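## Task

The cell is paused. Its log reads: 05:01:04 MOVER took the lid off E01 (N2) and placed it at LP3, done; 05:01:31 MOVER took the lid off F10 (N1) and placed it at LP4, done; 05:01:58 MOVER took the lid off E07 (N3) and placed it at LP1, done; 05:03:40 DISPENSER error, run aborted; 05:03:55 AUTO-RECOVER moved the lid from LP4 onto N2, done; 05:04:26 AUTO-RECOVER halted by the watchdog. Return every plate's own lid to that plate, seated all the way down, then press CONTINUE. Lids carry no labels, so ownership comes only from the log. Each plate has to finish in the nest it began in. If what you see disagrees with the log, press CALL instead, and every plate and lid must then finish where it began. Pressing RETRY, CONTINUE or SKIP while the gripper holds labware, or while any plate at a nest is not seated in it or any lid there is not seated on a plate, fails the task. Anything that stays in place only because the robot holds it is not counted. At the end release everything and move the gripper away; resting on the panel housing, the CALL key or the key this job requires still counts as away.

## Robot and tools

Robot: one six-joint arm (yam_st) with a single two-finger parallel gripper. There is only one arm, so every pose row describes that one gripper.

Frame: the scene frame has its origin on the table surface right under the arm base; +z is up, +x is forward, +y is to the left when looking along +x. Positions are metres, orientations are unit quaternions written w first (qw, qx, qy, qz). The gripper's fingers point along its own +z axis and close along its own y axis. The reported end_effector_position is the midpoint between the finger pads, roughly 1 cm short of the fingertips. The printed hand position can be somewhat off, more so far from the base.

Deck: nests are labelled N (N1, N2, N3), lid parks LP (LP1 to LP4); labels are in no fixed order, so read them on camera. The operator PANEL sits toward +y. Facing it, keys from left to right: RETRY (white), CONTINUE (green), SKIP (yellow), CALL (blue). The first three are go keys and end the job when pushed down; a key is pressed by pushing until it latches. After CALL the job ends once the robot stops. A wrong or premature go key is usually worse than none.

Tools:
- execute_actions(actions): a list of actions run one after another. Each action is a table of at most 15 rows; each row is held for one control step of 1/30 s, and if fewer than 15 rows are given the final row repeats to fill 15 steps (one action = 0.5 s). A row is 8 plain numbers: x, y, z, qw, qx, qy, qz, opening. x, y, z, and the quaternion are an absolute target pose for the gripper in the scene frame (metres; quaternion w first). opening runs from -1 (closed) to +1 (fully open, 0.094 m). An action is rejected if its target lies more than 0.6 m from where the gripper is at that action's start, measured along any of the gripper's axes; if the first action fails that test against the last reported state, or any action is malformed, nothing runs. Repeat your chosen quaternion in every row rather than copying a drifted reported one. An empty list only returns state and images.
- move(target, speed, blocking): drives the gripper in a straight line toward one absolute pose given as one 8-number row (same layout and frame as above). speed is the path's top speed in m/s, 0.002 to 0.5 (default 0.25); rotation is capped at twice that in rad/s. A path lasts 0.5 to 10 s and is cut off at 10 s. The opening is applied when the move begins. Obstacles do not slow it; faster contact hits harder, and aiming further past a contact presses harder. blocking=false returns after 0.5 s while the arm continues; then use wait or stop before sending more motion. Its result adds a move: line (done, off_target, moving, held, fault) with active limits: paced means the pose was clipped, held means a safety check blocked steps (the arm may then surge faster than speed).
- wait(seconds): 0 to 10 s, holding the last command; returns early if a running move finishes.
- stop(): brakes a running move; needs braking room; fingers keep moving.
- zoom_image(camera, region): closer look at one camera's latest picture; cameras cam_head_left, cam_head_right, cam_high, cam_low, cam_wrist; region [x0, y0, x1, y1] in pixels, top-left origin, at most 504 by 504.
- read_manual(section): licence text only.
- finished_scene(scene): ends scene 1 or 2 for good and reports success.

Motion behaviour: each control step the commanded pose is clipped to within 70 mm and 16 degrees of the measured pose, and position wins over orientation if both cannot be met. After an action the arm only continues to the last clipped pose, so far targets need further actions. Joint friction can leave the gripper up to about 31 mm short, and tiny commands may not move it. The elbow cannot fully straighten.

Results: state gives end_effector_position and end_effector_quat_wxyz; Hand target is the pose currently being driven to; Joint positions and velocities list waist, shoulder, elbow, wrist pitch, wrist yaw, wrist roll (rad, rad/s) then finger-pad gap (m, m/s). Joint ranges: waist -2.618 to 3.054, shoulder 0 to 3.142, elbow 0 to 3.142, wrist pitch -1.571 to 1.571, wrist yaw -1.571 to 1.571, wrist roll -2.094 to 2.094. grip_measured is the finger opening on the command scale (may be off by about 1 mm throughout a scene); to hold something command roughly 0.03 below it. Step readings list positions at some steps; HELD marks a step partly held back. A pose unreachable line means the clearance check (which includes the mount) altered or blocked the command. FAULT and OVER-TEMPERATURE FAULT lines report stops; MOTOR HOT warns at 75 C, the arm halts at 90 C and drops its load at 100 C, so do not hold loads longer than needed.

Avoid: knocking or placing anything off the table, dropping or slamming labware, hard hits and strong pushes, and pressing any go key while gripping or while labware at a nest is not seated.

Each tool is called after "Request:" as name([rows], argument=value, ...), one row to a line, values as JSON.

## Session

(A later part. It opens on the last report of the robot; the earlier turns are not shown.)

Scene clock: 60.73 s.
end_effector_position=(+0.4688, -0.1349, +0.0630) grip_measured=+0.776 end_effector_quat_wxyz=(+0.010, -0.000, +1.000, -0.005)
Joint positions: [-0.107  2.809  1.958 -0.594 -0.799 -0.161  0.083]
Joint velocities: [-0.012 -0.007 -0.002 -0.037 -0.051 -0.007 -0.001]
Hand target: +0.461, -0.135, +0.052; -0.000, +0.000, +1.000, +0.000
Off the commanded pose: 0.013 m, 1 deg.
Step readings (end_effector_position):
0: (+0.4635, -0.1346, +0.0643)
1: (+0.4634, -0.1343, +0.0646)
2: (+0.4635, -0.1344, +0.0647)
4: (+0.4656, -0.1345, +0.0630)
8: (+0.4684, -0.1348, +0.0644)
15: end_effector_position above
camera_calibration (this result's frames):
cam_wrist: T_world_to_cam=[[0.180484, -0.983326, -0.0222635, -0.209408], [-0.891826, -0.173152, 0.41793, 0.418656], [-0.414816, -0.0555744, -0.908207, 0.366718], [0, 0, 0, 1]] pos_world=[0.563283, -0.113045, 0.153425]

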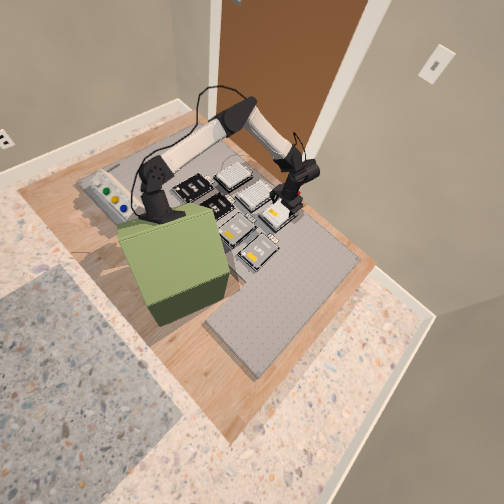

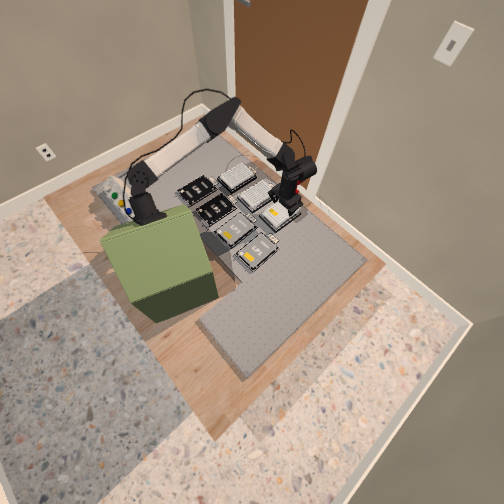

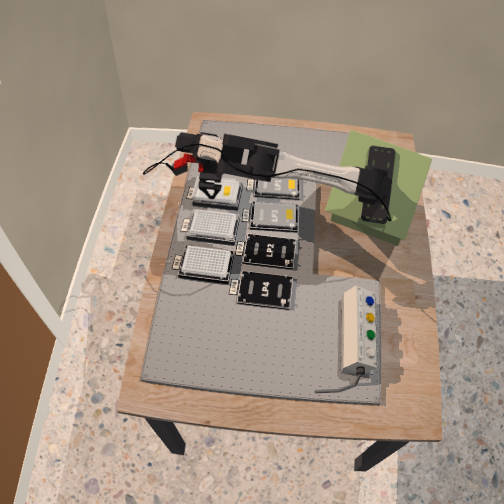

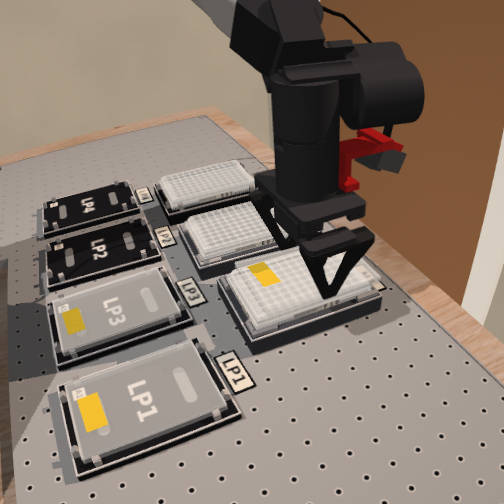

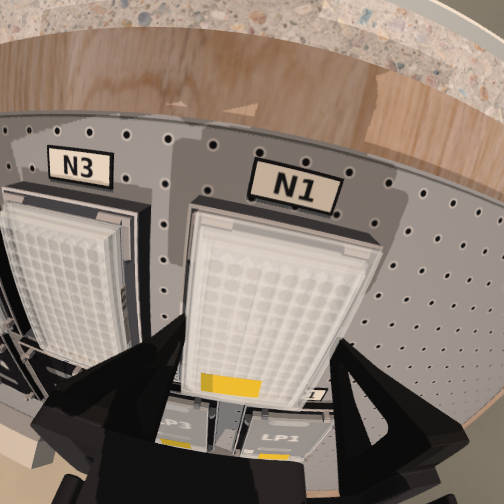

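Request:
execute_actions([
  [[0.465,-0.140,0.092,0,0,1,0,0.75],[0.465,-0.140,0.092,0,0,1,0,0.75],[0.455,-0.132,0.062,0,0,1,0,0.75],[0.455,-0.132,0.062,0,0,1,0,0.75],[0.466,-0.140,0.090,0,0,1,0,0.75],[0.466,-0.140,0.090,0,0,1,0,0.75],[0.446,-0.132,0.060,0,0,1,0,0.75],[0.446,-0.132,0.060,0,0,1,0,0.75],[0.468,-0.140,0.088,0,0,1,0,0.75],[0.468,-0.140,0.088,0,0,1,0,0.75],[0.446,-0.132,0.058,0,0,1,0,0.75],[0.446,-0.132,0.058,0,0,1,0,0.75],[0.468,-0.140,0.087,0,0,1,0,0.75],[0.468,-0.140,0.087,0,0,1,0,0.75],[0.448,-0.132,0.057,0,0,1,0,0.75]],
  [[0.448,-0.132,0.057,0,0,1,0,0.75],[0.468,-0.140,0.087,0,0,1,0,0.75],[0.468,-0.140,0.087,0,0,1,0,0.75],[0.448,-0.132,0.057,0,0,1,0,0.75],[0.448,-0.132,0.057,0,0,1,0,0.75],[0.466,-0.139,0.084,0,0,1,0,0.75],[0.466,-0.139,0.084,0,0,1,0,0.75],[0.450,-0.133,0.060,0,0,1,0,0.75],[0.450,-0.133,0.060,0,0,1,0,0.75],[0.463,-0.138,0.078,0,0,1,0,0.75],[0.454,-0.134,0.066,0,0,1,0,0.75],[0.458,-0.136,0.072,0,0,1,0,0.75]],
])

Request:
zoom_image(camera="cam_wrist", region=[170, 170, 410, 300])

Request:
zoom_image(camera="cam_low", region=[200, 180, 420, 360])

Scene clock: 63.13 s.
end_effector_position=(+0.4582, -0.1369, +0.0725) grip_measured=+0.776 end_effector_quat_wxyz=(+0.002, +0.000, +1.000, -0.002)
Joint positions: [-0.128  2.786  1.924 -0.629 -0.804 -0.208  0.083]
Joint velocities: [ 0.007 -0.002 -0.012 -0.007 -0.037 -0.007  0.001]
Hand target: +0.458, -0.136, +0.072; +0.000, +0.000, +1.000, +0.000
Off the commanded pose: 0.001 m, 0 deg.
Step readings (end_effector_position; steps 1 to 15: 1st action; 16 to 30: 2nd action):
0: (+0.4688, -0.1349, +0.0630)
1: (+0.4676, -0.1356, +0.0648)
2: (+0.4654, -0.1362, +0.0674)
4: (+0.4637, -0.1383, +0.0698)
8: (+0.4568, -0.1384, +0.0715)
15: (+0.4580, -0.1370, +0.0729)
16: (+0.4588, -0.1371, +0.0730)
17: (+0.4586, -0.1364, +0.0736)
19: (+0.4595, -0.1369, +0.0732)
23: (+0.4586, -0.1369, +0.0728)
30: end_effector_position above
camera_calibration (this result's frames):
cam_wrist: T_world_to_cam=[[0.179317, -0.983304, -0.0309454, -0.208077], [-0.884662, -0.174929, 0.432172, 0.400339], [-0.430369, -0.0501196, -0.90126, 0.378187], [0, 0, 0, 1]] pos_world=[0.554237, -0.115618, 0.16139]

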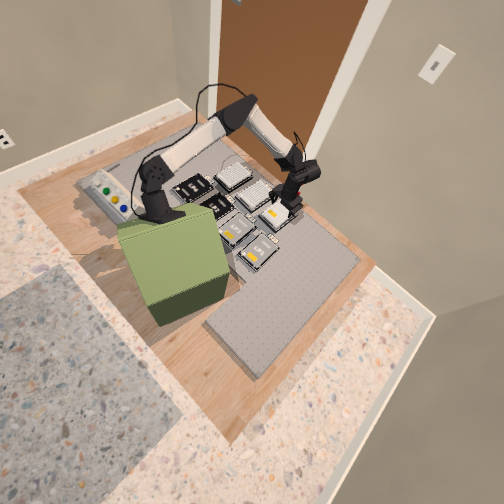

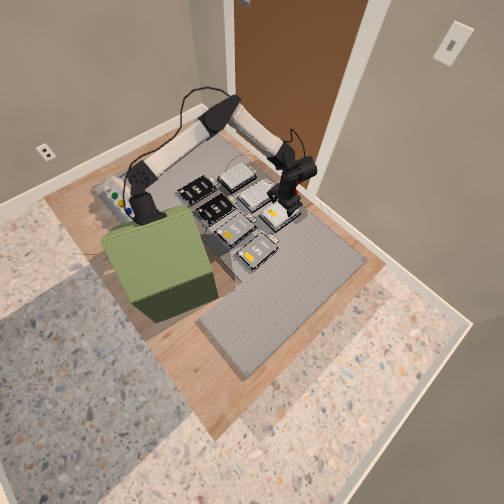

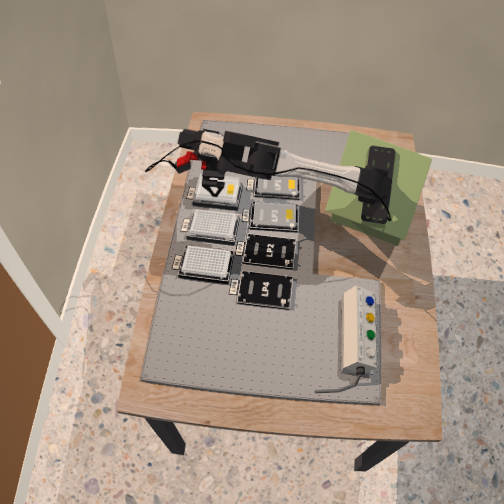

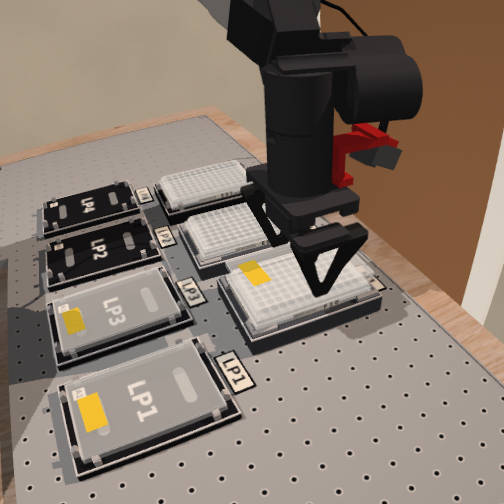

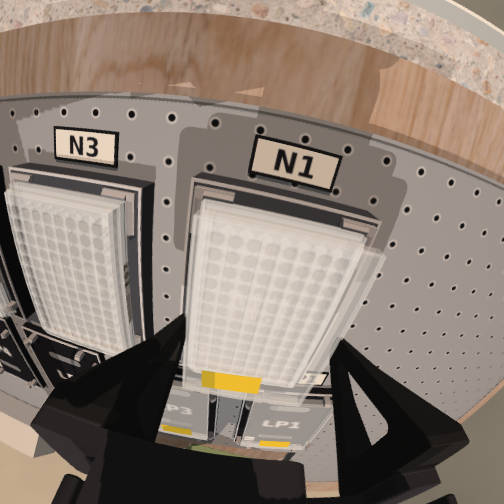

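Region (170, 170, 410, 300) of cam_wrist's 504x504 image, scaled by 2.100, with more detail than that image has; it fills the top 273 rows of this view, and the rest is white.

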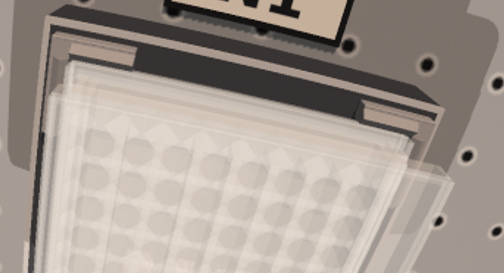

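Region (200, 180, 420, 360) of cam_low's 504x504 image, scaled by 2.291, with more detail than that image has; it fills the top 412 rows of this view, and the rest is white.

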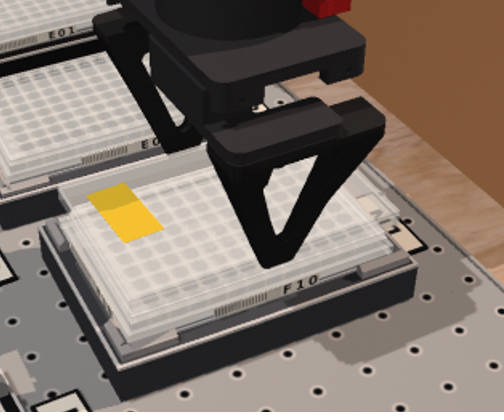

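Request:
execute_actions([
  [[0.458,-0.136,0.078,0,0,1,0,0.75],[0.458,-0.136,0.078,0,0,1,0,0.75],[0.458,-0.136,0.056,0,0,1,0,0.75],[0.458,-0.136,0.056,0,0,1,0,0.75],[0.458,-0.136,0.074,0,0,1,0,0.75],[0.458,-0.136,0.074,0,0,1,0,0.75],[0.458,-0.136,0.052,0,0,1,0,0.75],[0.458,-0.136,0.052,0,0,1,0,0.75],[0.458,-0.136,0.070,0,0,1,0,0.75],[0.458,-0.136,0.070,0,0,1,0,0.75],[0.458,-0.136,0.050,0,0,1,0,0.75],[0.458,-0.136,0.050,0,0,1,0,0.75],[0.458,-0.136,0.060,0,0,1,0,0.75]],
])

Scene clock: 65.37 s.
end_effector_position=(+0.4600, -0.1366, +0.0675) grip_measured=+0.776 end_effector_quat_wxyz=(+0.005, +0.001, +1.000, -0.002)
Joint positions: [-0.119  2.793  1.924 -0.605 -0.804 -0.188  0.083]
Joint velocities: [ 0.002 -0.007 -0.007  0.007 -0.051 -0.081 -0.   ]
Hand target: +0.458, -0.136, +0.060; -0.000, +0.000, +1.000, -0.000
Off the commanded pose: 0.008 m, 1 deg.
Step readings (end_effector_position):
0: (+0.4581, -0.1369, +0.0725)
1: (+0.4580, -0.1369, +0.0725)
2: (+0.4576, -0.1368, +0.0725)
4: (+0.4585, -0.1369, +0.0715)
8: (+0.4591, -0.1374, +0.0701)
15: end_effector_position above
camera_calibration (this result's frames):
cam_wrist: T_world_to_cam=[[0.177875, -0.983612, -0.0294686, -0.207678], [-0.887496, -0.173286, 0.426993, 0.406001], [-0.425102, -0.0497981, -0.903775, 0.37224], [0, 0, 0, 1]] pos_world=[0.555504, -0.115383, 0.156942]

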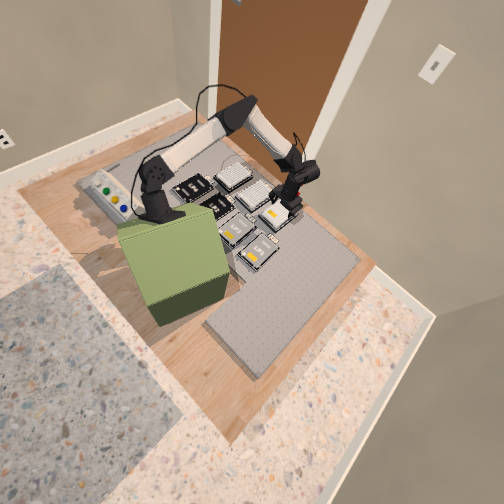

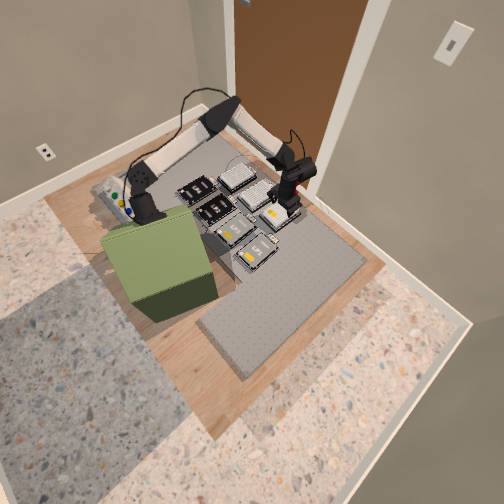

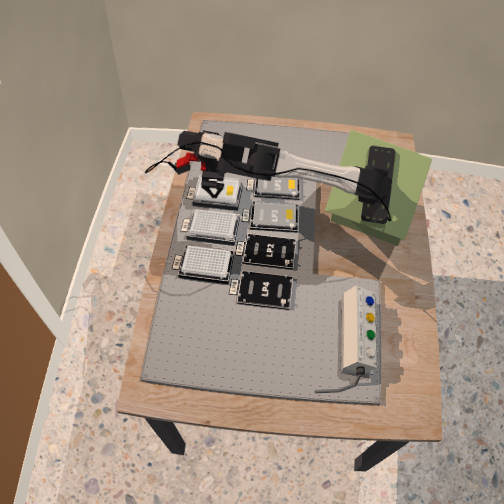

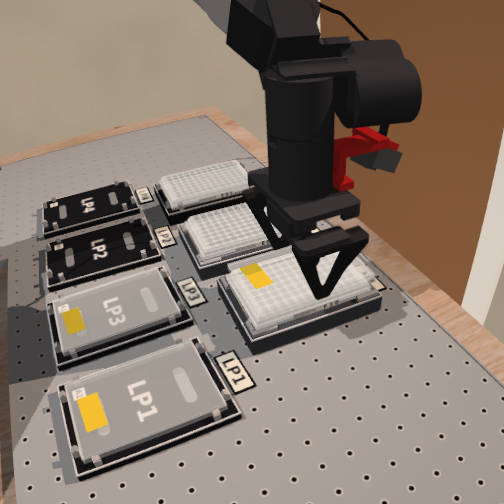

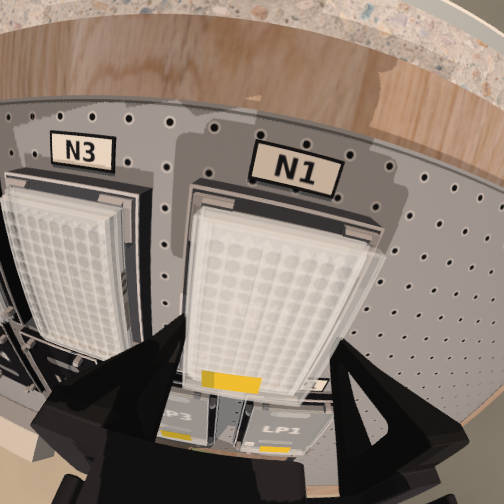

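Request:
execute_actions([
  [[0.452,-0.136,0.072,0,0,1,0,0.75],[0.452,-0.136,0.072,0,0,1,0,0.75],[0.452,-0.136,0.046,0,0,1,0,0.75],[0.452,-0.136,0.046,0,0,1,0,0.75],[0.452,-0.136,0.070,0,0,1,0,0.75],[0.452,-0.136,0.070,0,0,1,0,0.75],[0.452,-0.136,0.044,0,0,1,0,0.75],[0.452,-0.136,0.044,0,0,1,0,0.75],[0.452,-0.136,0.068,0,0,1,0,0.75],[0.452,-0.136,0.068,0,0,1,0,0.75],[0.452,-0.136,0.044,0,0,1,0,0.75],[0.452,-0.136,0.044,0,0,1,0,0.75],[0.456,-0.136,0.060,0,0,1,0,0.75]],
])

Scene clock: 66.37 s.
end_effector_position=(+0.4654, -0.1356, +0.0660) grip_measured=+0.776 end_effector_quat_wxyz=(+0.013, -0.007, +1.000, -0.003)
Joint positions: [-0.115  2.793  1.924 -0.575 -0.806 -0.18   0.083]
Joint velocities: [ 0.012 -0.007 -0.007  0.037 -0.066  0.022  0.   ]
Hand target: +0.456, -0.136, +0.060; +0.000, -0.000, +1.000, -0.000
Off the commanded pose: 0.011 m, 2 deg.
Step readings (end_effector_position):
0: (+0.4600, -0.1366, +0.0675)
1: (+0.4600, -0.1366, +0.0675)
2: (+0.4600, -0.1366, +0.0675)
4: (+0.4625, -0.1362, +0.0667)
8: (+0.4647, -0.1361, +0.0663)
15: end_effector_position above
camera_calibration (this result's frames):
cam_wrist: T_world_to_cam=[[0.194337, -0.980619, -0.0249111, -0.215343], [-0.891837, -0.187203, 0.411804, 0.412778], [-0.408486, -0.057812, -0.910932, 0.364912], [0, 0, 0, 1]] pos_world=[0.559041, -0.1128, 0.157062]

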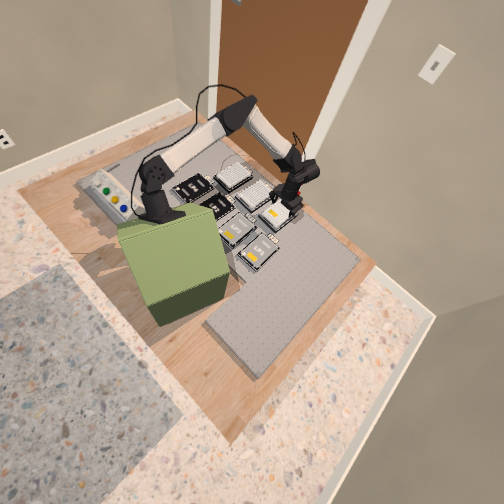

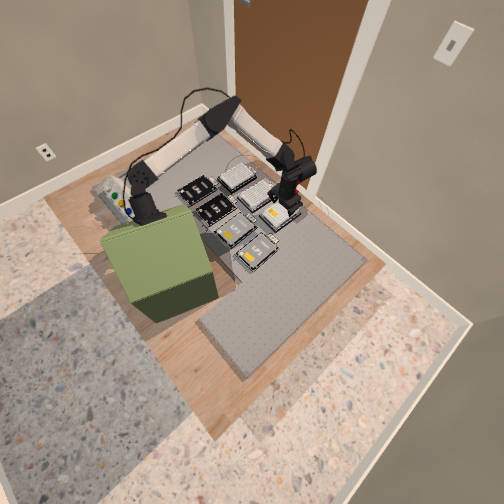

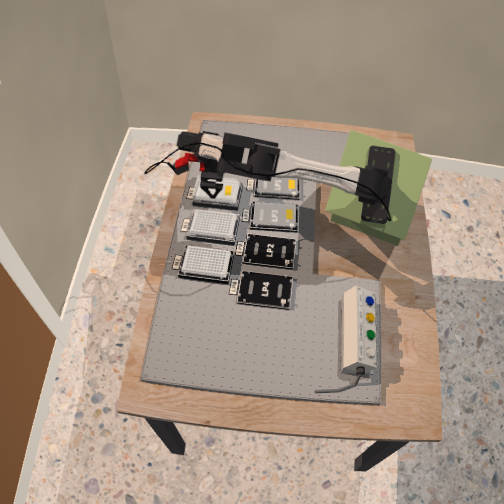

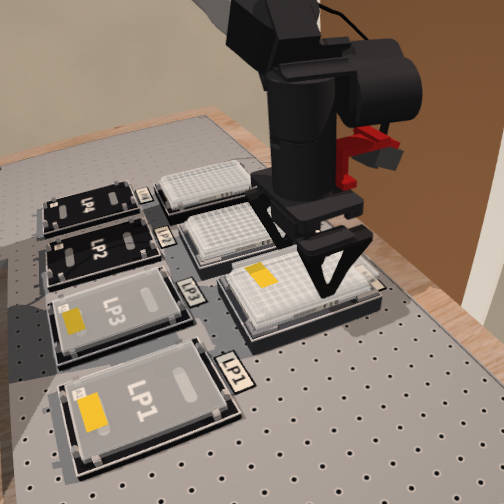

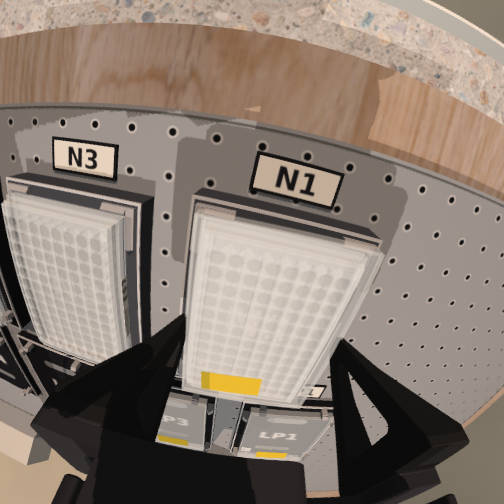

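Request:
zoom_image(camera="cam_low", region=[200, 230, 400, 370])

Request:
zoom_image(camera="cam_wrist", region=[150, 150, 420, 420])

Region (200, 230, 400, 370) of cam_low's 504x504 image, scaled by 2.520, with more detail than that image has; it fills the top 353 rows of this view, and the rest is white.

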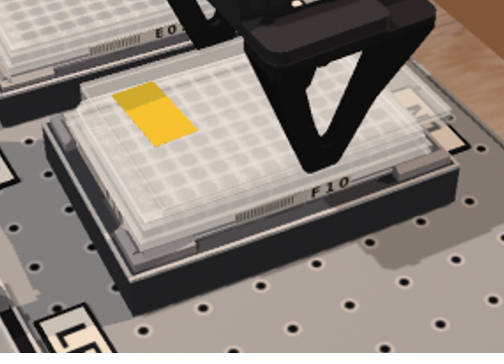

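Region (150, 150, 420, 420) of cam_wrist's 504x504 image, scaled by 1.867, with more detail than that image has.

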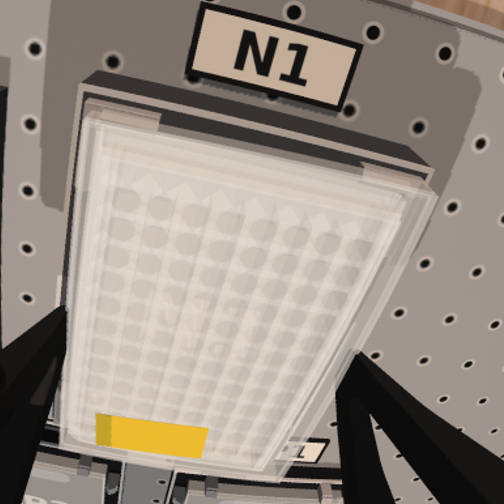

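Request:
execute_actions([
  [[0.462,-0.140,0.092,0,0,1,0,0.75],[0.462,-0.140,0.092,0,0,1,0,0.75],[0.458,-0.140,0.092,0,0,1,0,0.75],[0.440,-0.132,0.066,0,0,1,0,0.75],[0.440,-0.132,0.066,0,0,1,0,0.75],[0.462,-0.140,0.090,0,0,1,0,0.75],[0.462,-0.140,0.090,0,0,1,0,0.75],[0.440,-0.132,0.064,0,0,1,0,0.75],[0.440,-0.132,0.064,0,0,1,0,0.75],[0.462,-0.140,0.088,0,0,1,0,0.75],[0.462,-0.140,0.088,0,0,1,0,0.75],[0.442,-0.132,0.064,0,0,1,0,0.75],[0.442,-0.132,0.064,0,0,1,0,0.75],[0.452,-0.136,0.074,0,0,1,0,0.75]],
])

Scene clock: 68.10 s.
end_effector_position=(+0.4517, -0.1365, +0.0766) grip_measured=+0.776 end_effector_quat_wxyz=(+0.003, -0.000, +1.000, -0.001)
Joint positions: [-0.136  2.76   1.872 -0.609 -0.807 -0.219  0.083]
Joint velocities: [-0.002 -0.012 -0.002 -0.037  0.007 -0.051 -0.   ]
Hand target: +0.452, -0.136, +0.074; +0.000, -0.000, +1.000, +0.000
Off the commanded pose: 0.003 m, 0 deg.
Step readings (end_effector_position):
0: (+0.4648, -0.1355, +0.0659)
1: (+0.4633, -0.1359, +0.0670)
2: (+0.4607, -0.1365, +0.0686)
4: (+0.4560, -0.1397, +0.0716)
8: (+0.4481, -0.1388, +0.0740)
15: end_effector_position above
camera_calibration (this result's frames):
cam_wrist: T_world_to_cam=[[0.180261, -0.983071, -0.0328209, -0.2066], [-0.885522, -0.176719, 0.429676, 0.393257], [-0.428202, -0.0483904, -0.902386, 0.378506], [0, 0, 0, 1]] pos_world=[0.547557, -0.11529, 0.165805]

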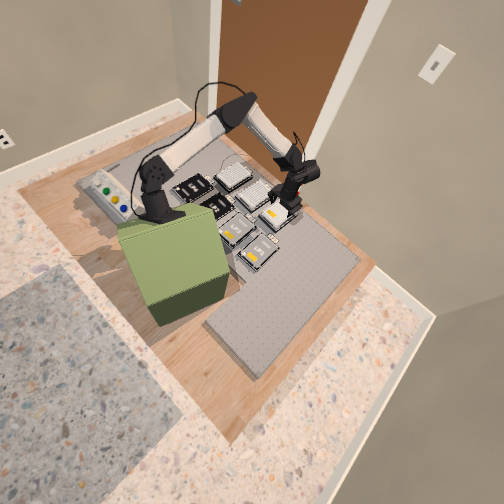

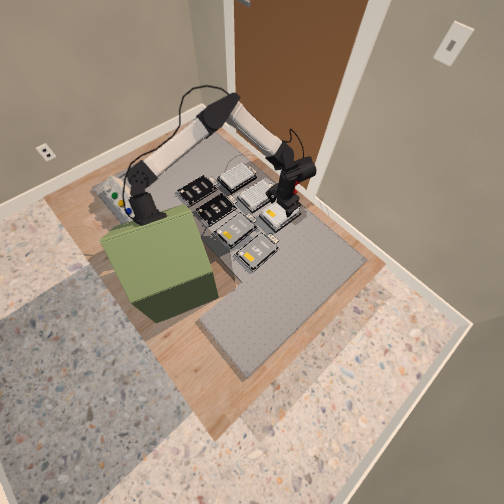

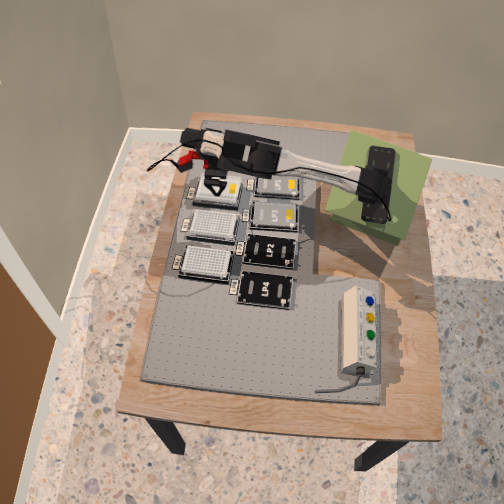

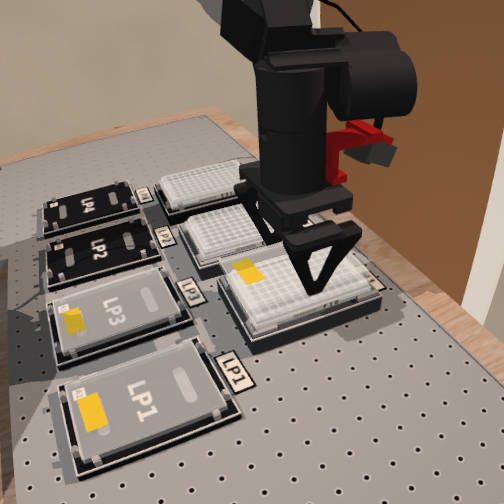

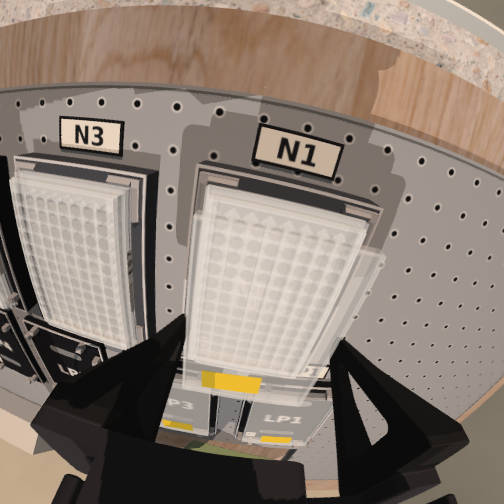

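Request:
execute_actions([
  [[0.444,-0.133,0.056,0,0,1,0,0.75],[0.444,-0.133,0.056,0,0,1,0,0.75],[0.460,-0.139,0.082,0,0,1,0,0.75],[0.460,-0.139,0.082,0,0,1,0,0.75],[0.444,-0.133,0.054,0,0,1,0,0.75],[0.444,-0.133,0.054,0,0,1,0,0.75],[0.460,-0.139,0.080,0,0,1,0,0.75],[0.460,-0.139,0.080,0,0,1,0,0.75],[0.444,-0.133,0.052,0,0,1,0,0.75],[0.444,-0.133,0.052,0,0,1,0,0.75],[0.458,-0.139,0.078,0,0,1,0,0.75],[0.458,-0.139,0.078,0,0,1,0,0.75],[0.446,-0.133,0.054,0,0,1,0,0.75],[0.452,-0.136,0.066,0,0,1,0,0.75]],
])

Scene clock: 69.17 s.
end_effector_position=(+0.4529, -0.1379, +0.0697) grip_measured=+0.776 end_effector_quat_wxyz=(+0.004, +0.001, +1.000, -0.001)
Joint positions: [-0.127  2.778  1.884 -0.593 -0.807 -0.202  0.083]
Joint velocities: [ 0.022 -0.022 -0.002  0.022 -0.022  0.037 -0.   ]
Hand target: +0.452, -0.136, +0.066; +0.000, +0.000, +1.000, +0.000
Off the commanded pose: 0.004 m, 0 deg.
Step readings (end_effector_position):
0: (+0.4515, -0.1364, +0.0766)
1: (+0.4518, -0.1366, +0.0758)
2: (+0.4527, -0.1364, +0.0745)
4: (+0.4533, -0.1359, +0.0746)
8: (+0.4549, -0.1370, +0.0732)
15: end_effector_position above
camera_calibration (this result's frames):
cam_wrist: T_world_to_cam=[[0.17696, -0.983662, -0.0330778, -0.207005], [-0.886629, -0.173915, 0.428535, 0.398001], [-0.427286, -0.046506, -0.902919, 0.372576], [0, 0, 0, 1]] pos_world=[0.548707, -0.117078, 0.159002]

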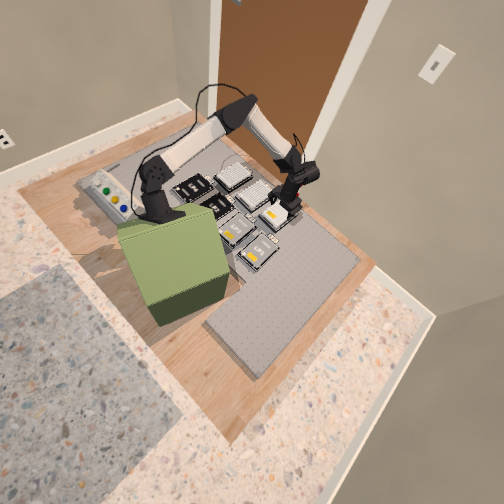

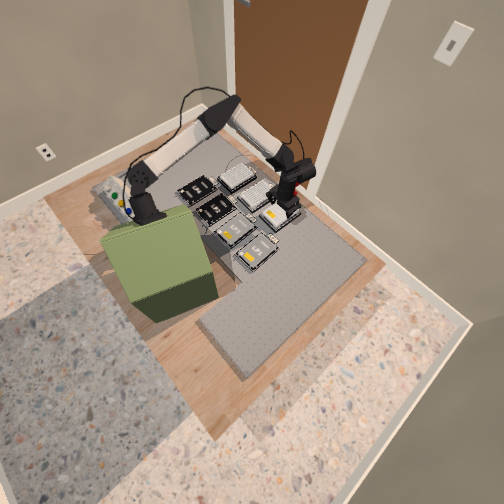

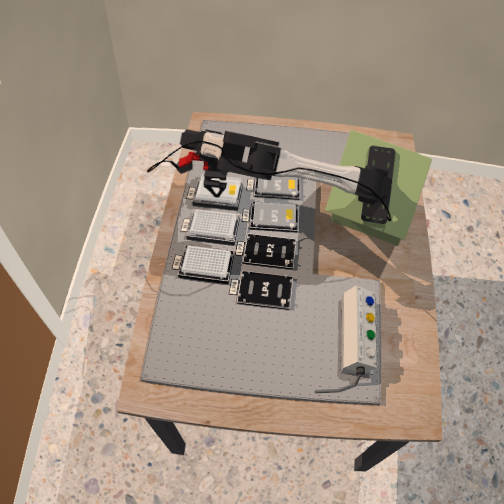

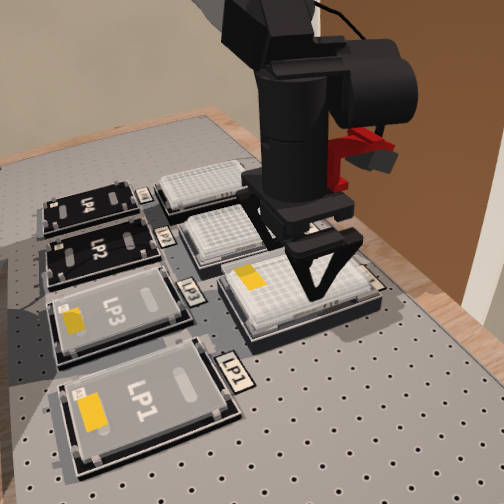

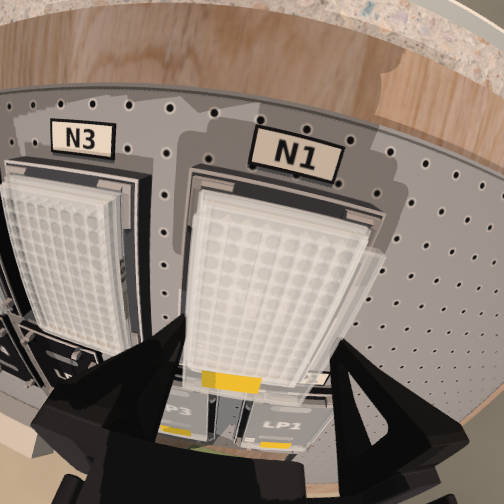

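Request:
zoom_image(camera="cam_wrist", region=[150, 150, 420, 420])

Request:
zoom_image(camera="cam_low", region=[200, 230, 400, 370])

Region (150, 150, 420, 420) of cam_wrist's 504x504 image, scaled by 1.867, with more detail than that image has.

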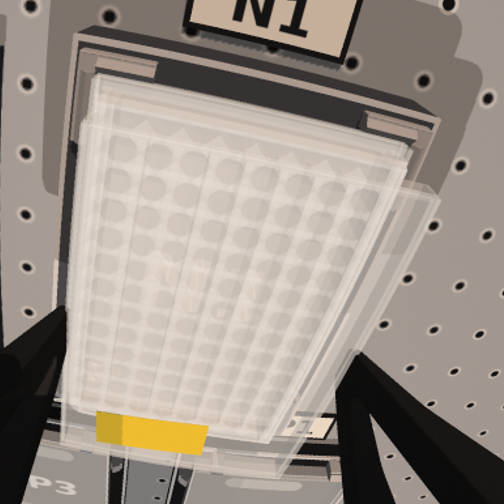

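Region (200, 230, 400, 370) of cam_low's 504x504 image, scaled by 2.520, with more detail than that image has; it fills the top 353 rows of this view, and the rest is white.

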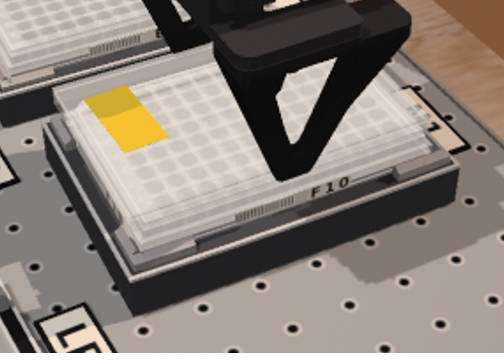

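Request:
execute_actions([
  [[0.448,-0.128,0.056,0,0,1,0,0.75],[0.448,-0.128,0.056,0,0,1,0,0.75],[0.464,-0.140,0.080,0,0,1,0,0.75],[0.464,-0.140,0.080,0,0,1,0,0.75],[0.448,-0.128,0.055,0,0,1,0,0.75],[0.448,-0.128,0.055,0,0,1,0,0.75],[0.464,-0.140,0.079,0,0,1,0,0.75],[0.464,-0.140,0.079,0,0,1,0,0.75],[0.448,-0.129,0.055,0,0,1,0,0.75],[0.448,-0.129,0.055,0,0,1,0,0.75],[0.462,-0.139,0.077,0,0,1,0,0.75],[0.462,-0.139,0.077,0,0,1,0,0.75],[0.451,-0.131,0.058,0,0,1,0,0.75],[0.456,-0.135,0.067,0,0,1,0,0.75]],
])

Scene clock: 72.07 s.
end_effector_position=(+0.4585, -0.1352, +0.0697) grip_measured=+0.776 end_effector_quat_wxyz=(+0.005, -0.001, +1.000, -0.001)
Joint positions: [-0.122  2.783  1.911 -0.605 -0.807 -0.197  0.083]
Joint velocities: [-0.027  0.007 -0.007 -0.007 -0.007  0.007  0.001]
Hand target: +0.456, -0.135, +0.067; +0.000, -0.000, +1.000, +0.000
Off the commanded pose: 0.004 m, 1 deg.
Step readings (end_effector_position):
0: (+0.4529, -0.1378, +0.0695)
1: (+0.4529, -0.1378, +0.0688)
2: (+0.4531, -0.1376, +0.0677)
4: (+0.4540, -0.1368, +0.0683)
8: (+0.4575, -0.1354, +0.0698)
15: end_effector_position above
camera_calibration (this result's frames):
cam_wrist: T_world_to_cam=[[0.182387, -0.982685, -0.0326519, -0.207775], [-0.886637, -0.178733, 0.426533, 0.402905], [-0.424983, -0.0488435, -0.903883, 0.37377], [0, 0, 0, 1]] pos_world=[0.553972, -0.113908, 0.159207]

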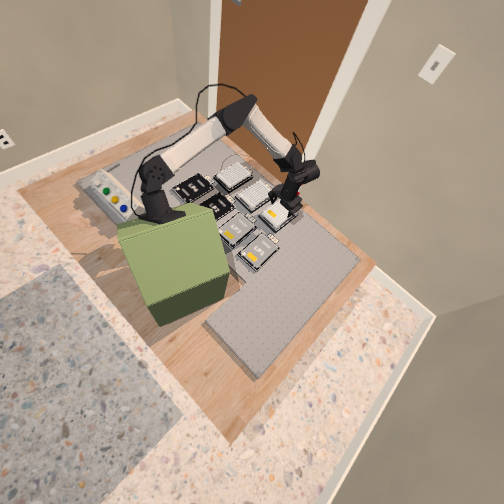

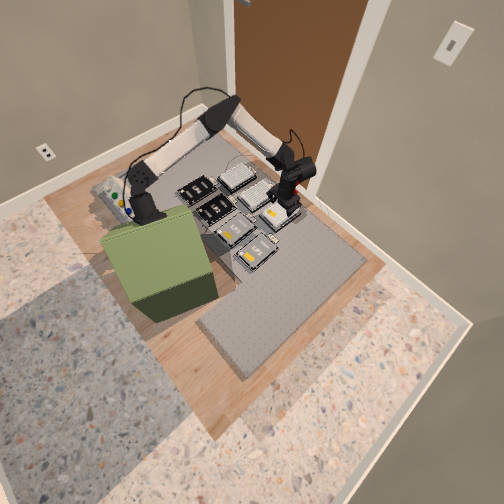

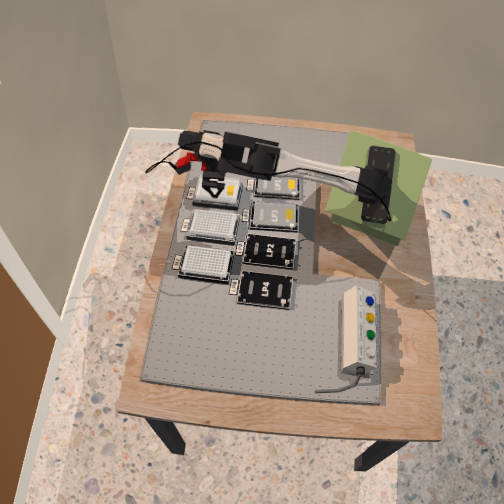

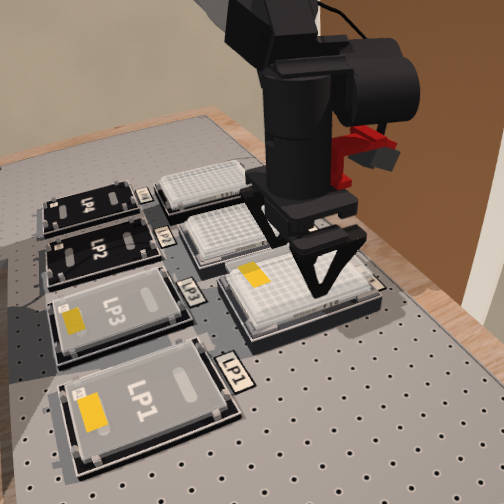

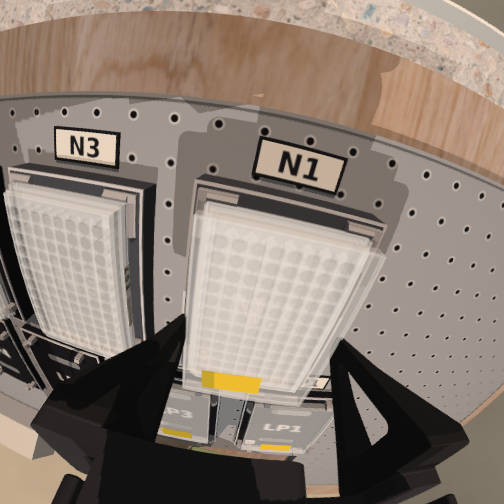

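Request:
execute_actions([
  [[0.447,-0.129,0.050,0,0,1,0,0.75],[0.447,-0.129,0.050,0,0,1,0,0.75],[0.463,-0.140,0.074,0,0,1,0,0.75],[0.463,-0.140,0.074,0,0,1,0,0.75],[0.447,-0.129,0.047,0,0,1,0,0.75],[0.447,-0.129,0.047,0,0,1,0,0.75],[0.463,-0.140,0.071,0,0,1,0,0.75],[0.463,-0.140,0.071,0,0,1,0,0.75],[0.447,-0.129,0.044,0,0,1,0,0.75],[0.447,-0.129,0.044,0,0,1,0,0.75],[0.463,-0.140,0.068,0,0,1,0,0.75],[0.463,-0.140,0.068,0,0,1,0,0.75],[0.449,-0.130,0.046,0,0,1,0,0.75],[0.455,-0.135,0.058,0,0,1,0,0.75]],
])

Scene clock: 73.23 s.
end_effector_position=(+0.4580, -0.1361, +0.0615) grip_measured=+0.776 end_effector_quat_wxyz=(+0.005, +0.001, +1.000, +0.001)
Joint positions: [-0.112  2.8    1.914 -0.581 -0.809 -0.177  0.083]
Joint velocities: [-0.012  0.007  0.007 -0.022  0.051 -0.051 -0.003]
Hand target: +0.455, -0.135, +0.058; +0.000, -0.000, +1.000, -0.000
Off the commanded pose: 0.005 m, 1 deg.
Step readings (end_effector_position):
0: (+0.4584, -0.1352, +0.0697)
1: (+0.4581, -0.1354, +0.0684)
2: (+0.4574, -0.1356, +0.0668)
4: (+0.4569, -0.1360, +0.0659)
8: (+0.4572, -0.1366, +0.0644)
15: end_effector_position above
camera_calibration (this result's frames):
cam_wrist: T_world_to_cam=[[0.177108, -0.983553, -0.0354408, -0.206313], [-0.887807, -0.175202, 0.425562, 0.406885], [-0.424772, -0.0439059, -0.904235, 0.366722], [0, 0, 0, 1]] pos_world=[0.553548, -0.115532, 0.151136]

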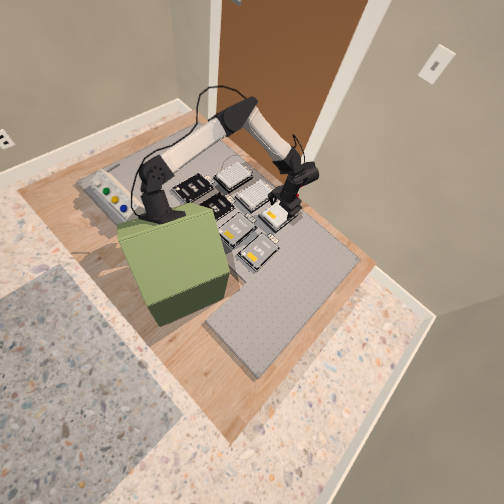

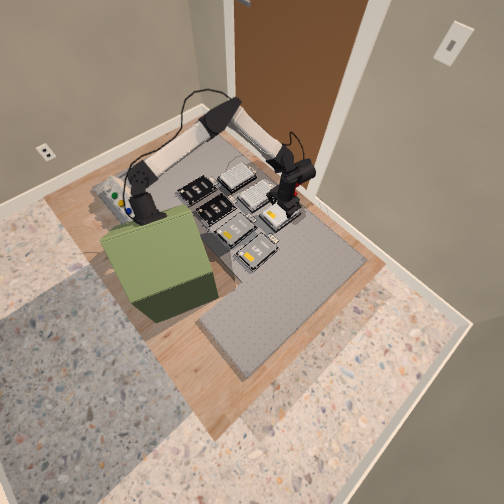

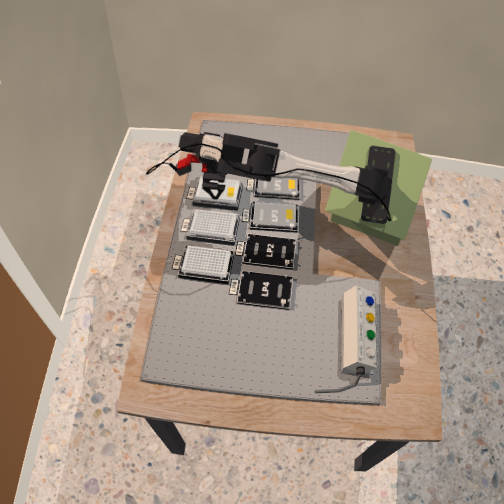

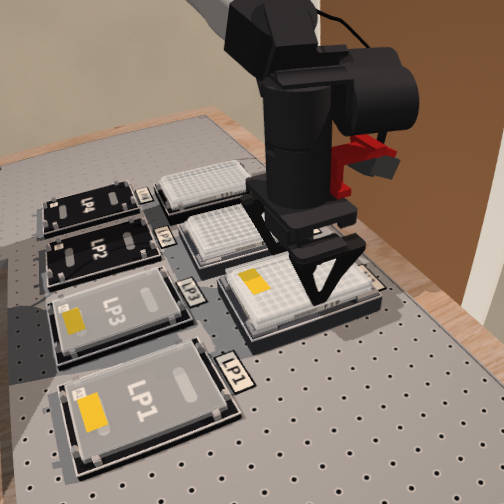

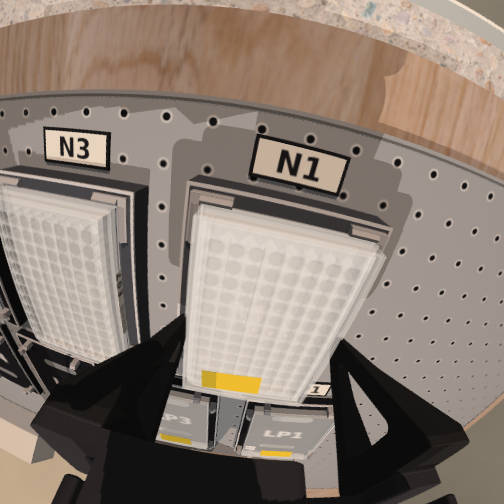

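z passed 0.0615 — looks like it's going on. Continue.

Request:
execute_actions([
  [[0.447,-0.129,0.040,0,0,1,0,0.75],[0.447,-0.129,0.040,0,0,1,0,0.75],[0.463,-0.140,0.064,0,0,1,0,0.75],[0.463,-0.140,0.064,0,0,1,0,0.75],[0.447,-0.129,0.038,0,0,1,0,0.75],[0.447,-0.129,0.038,0,0,1,0,0.75],[0.463,-0.140,0.062,0,0,1,0,0.75],[0.463,-0.140,0.062,0,0,1,0,0.75],[0.447,-0.129,0.038,0,0,1,0,0.75],[0.447,-0.129,0.038,0,0,1,0,0.75],[0.455,-0.135,0.052,0,0,1,0,0.75]],
])

Request:
zoom_image(camera="cam_low", region=[200, 230, 400, 370])

Scene clock: 74.30 s.
end_effector_position=(+0.4580, -0.1360, +0.0597) grip_measured=+0.776 end_effector_quat_wxyz=(+0.007, +0.004, +1.000, -0.001)
Joint positions: [-0.108  2.797  1.902 -0.561 -0.806 -0.161  0.083]
Joint velocities: [-0.007  0.002  0.007 -0.037  0.007  0.022 -0.   ]
Hand target: +0.455, -0.135, +0.052; +0.000, +0.000, +1.000, +0.000
Off the commanded pose: 0.008 m, 1 deg.
Step readings (end_effector_position):
0: (+0.4580, -0.1361, +0.0615)
1: (+0.4574, -0.1365, +0.0600)
2: (+0.4577, -0.1362, +0.0598)
4: (+0.4592, -0.1361, +0.0612)
8: (+0.4593, -0.1360, +0.0611)
15: end_effector_position above
camera_calibration (this result's frames):
cam_wrist: T_world_to_cam=[[0.171646, -0.984664, -0.0312219, -0.204206], [-0.890754, -0.168658, 0.422033, 0.410124], [-0.420826, -0.0446293, -0.906043, 0.363357], [0, 0, 0, 1]] pos_world=[0.553281, -0.115687, 0.149755]

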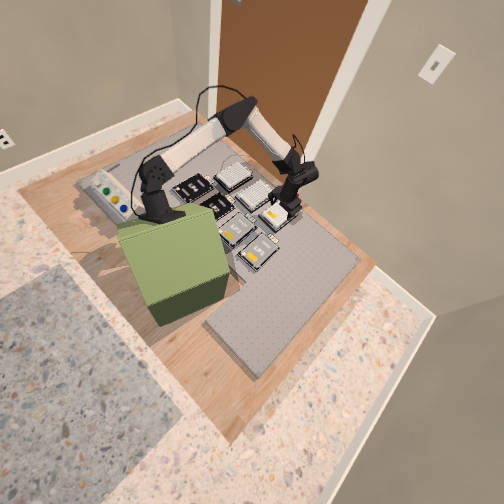

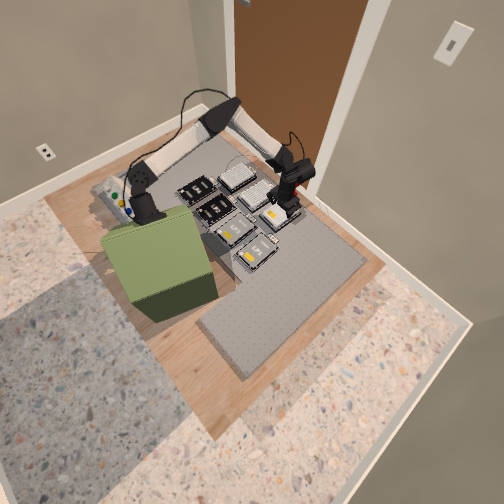

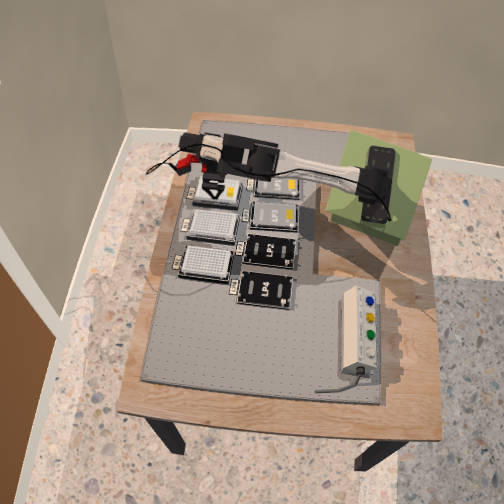

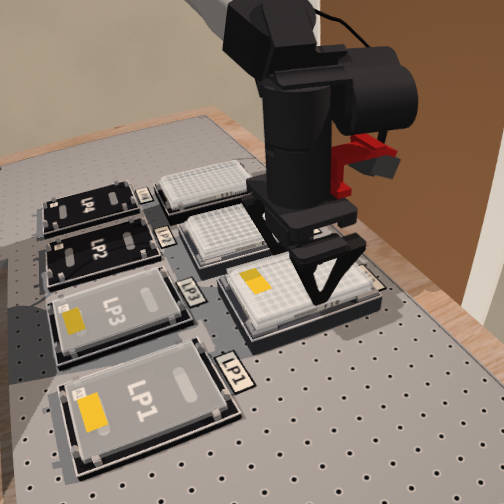

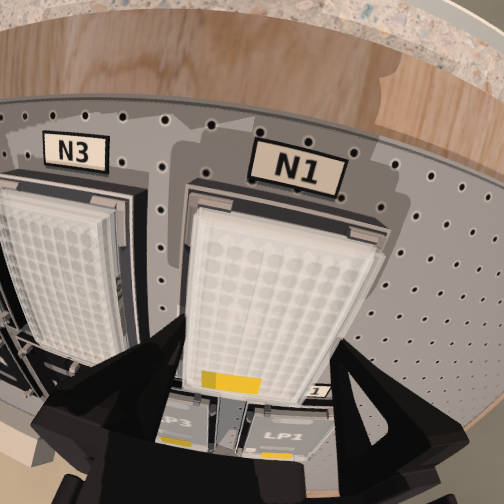

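Region (200, 230, 400, 370) of cam_low's 504x504 image, scaled by 2.520, with more detail than that image has; it fills the top 353 rows of this view, and the rest is white.

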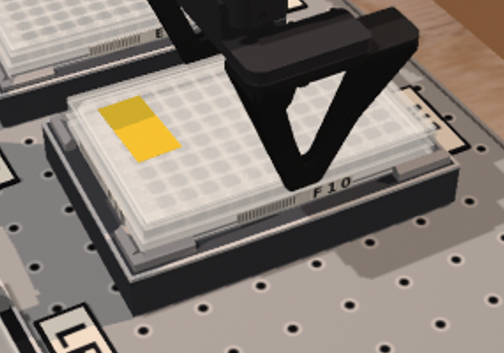

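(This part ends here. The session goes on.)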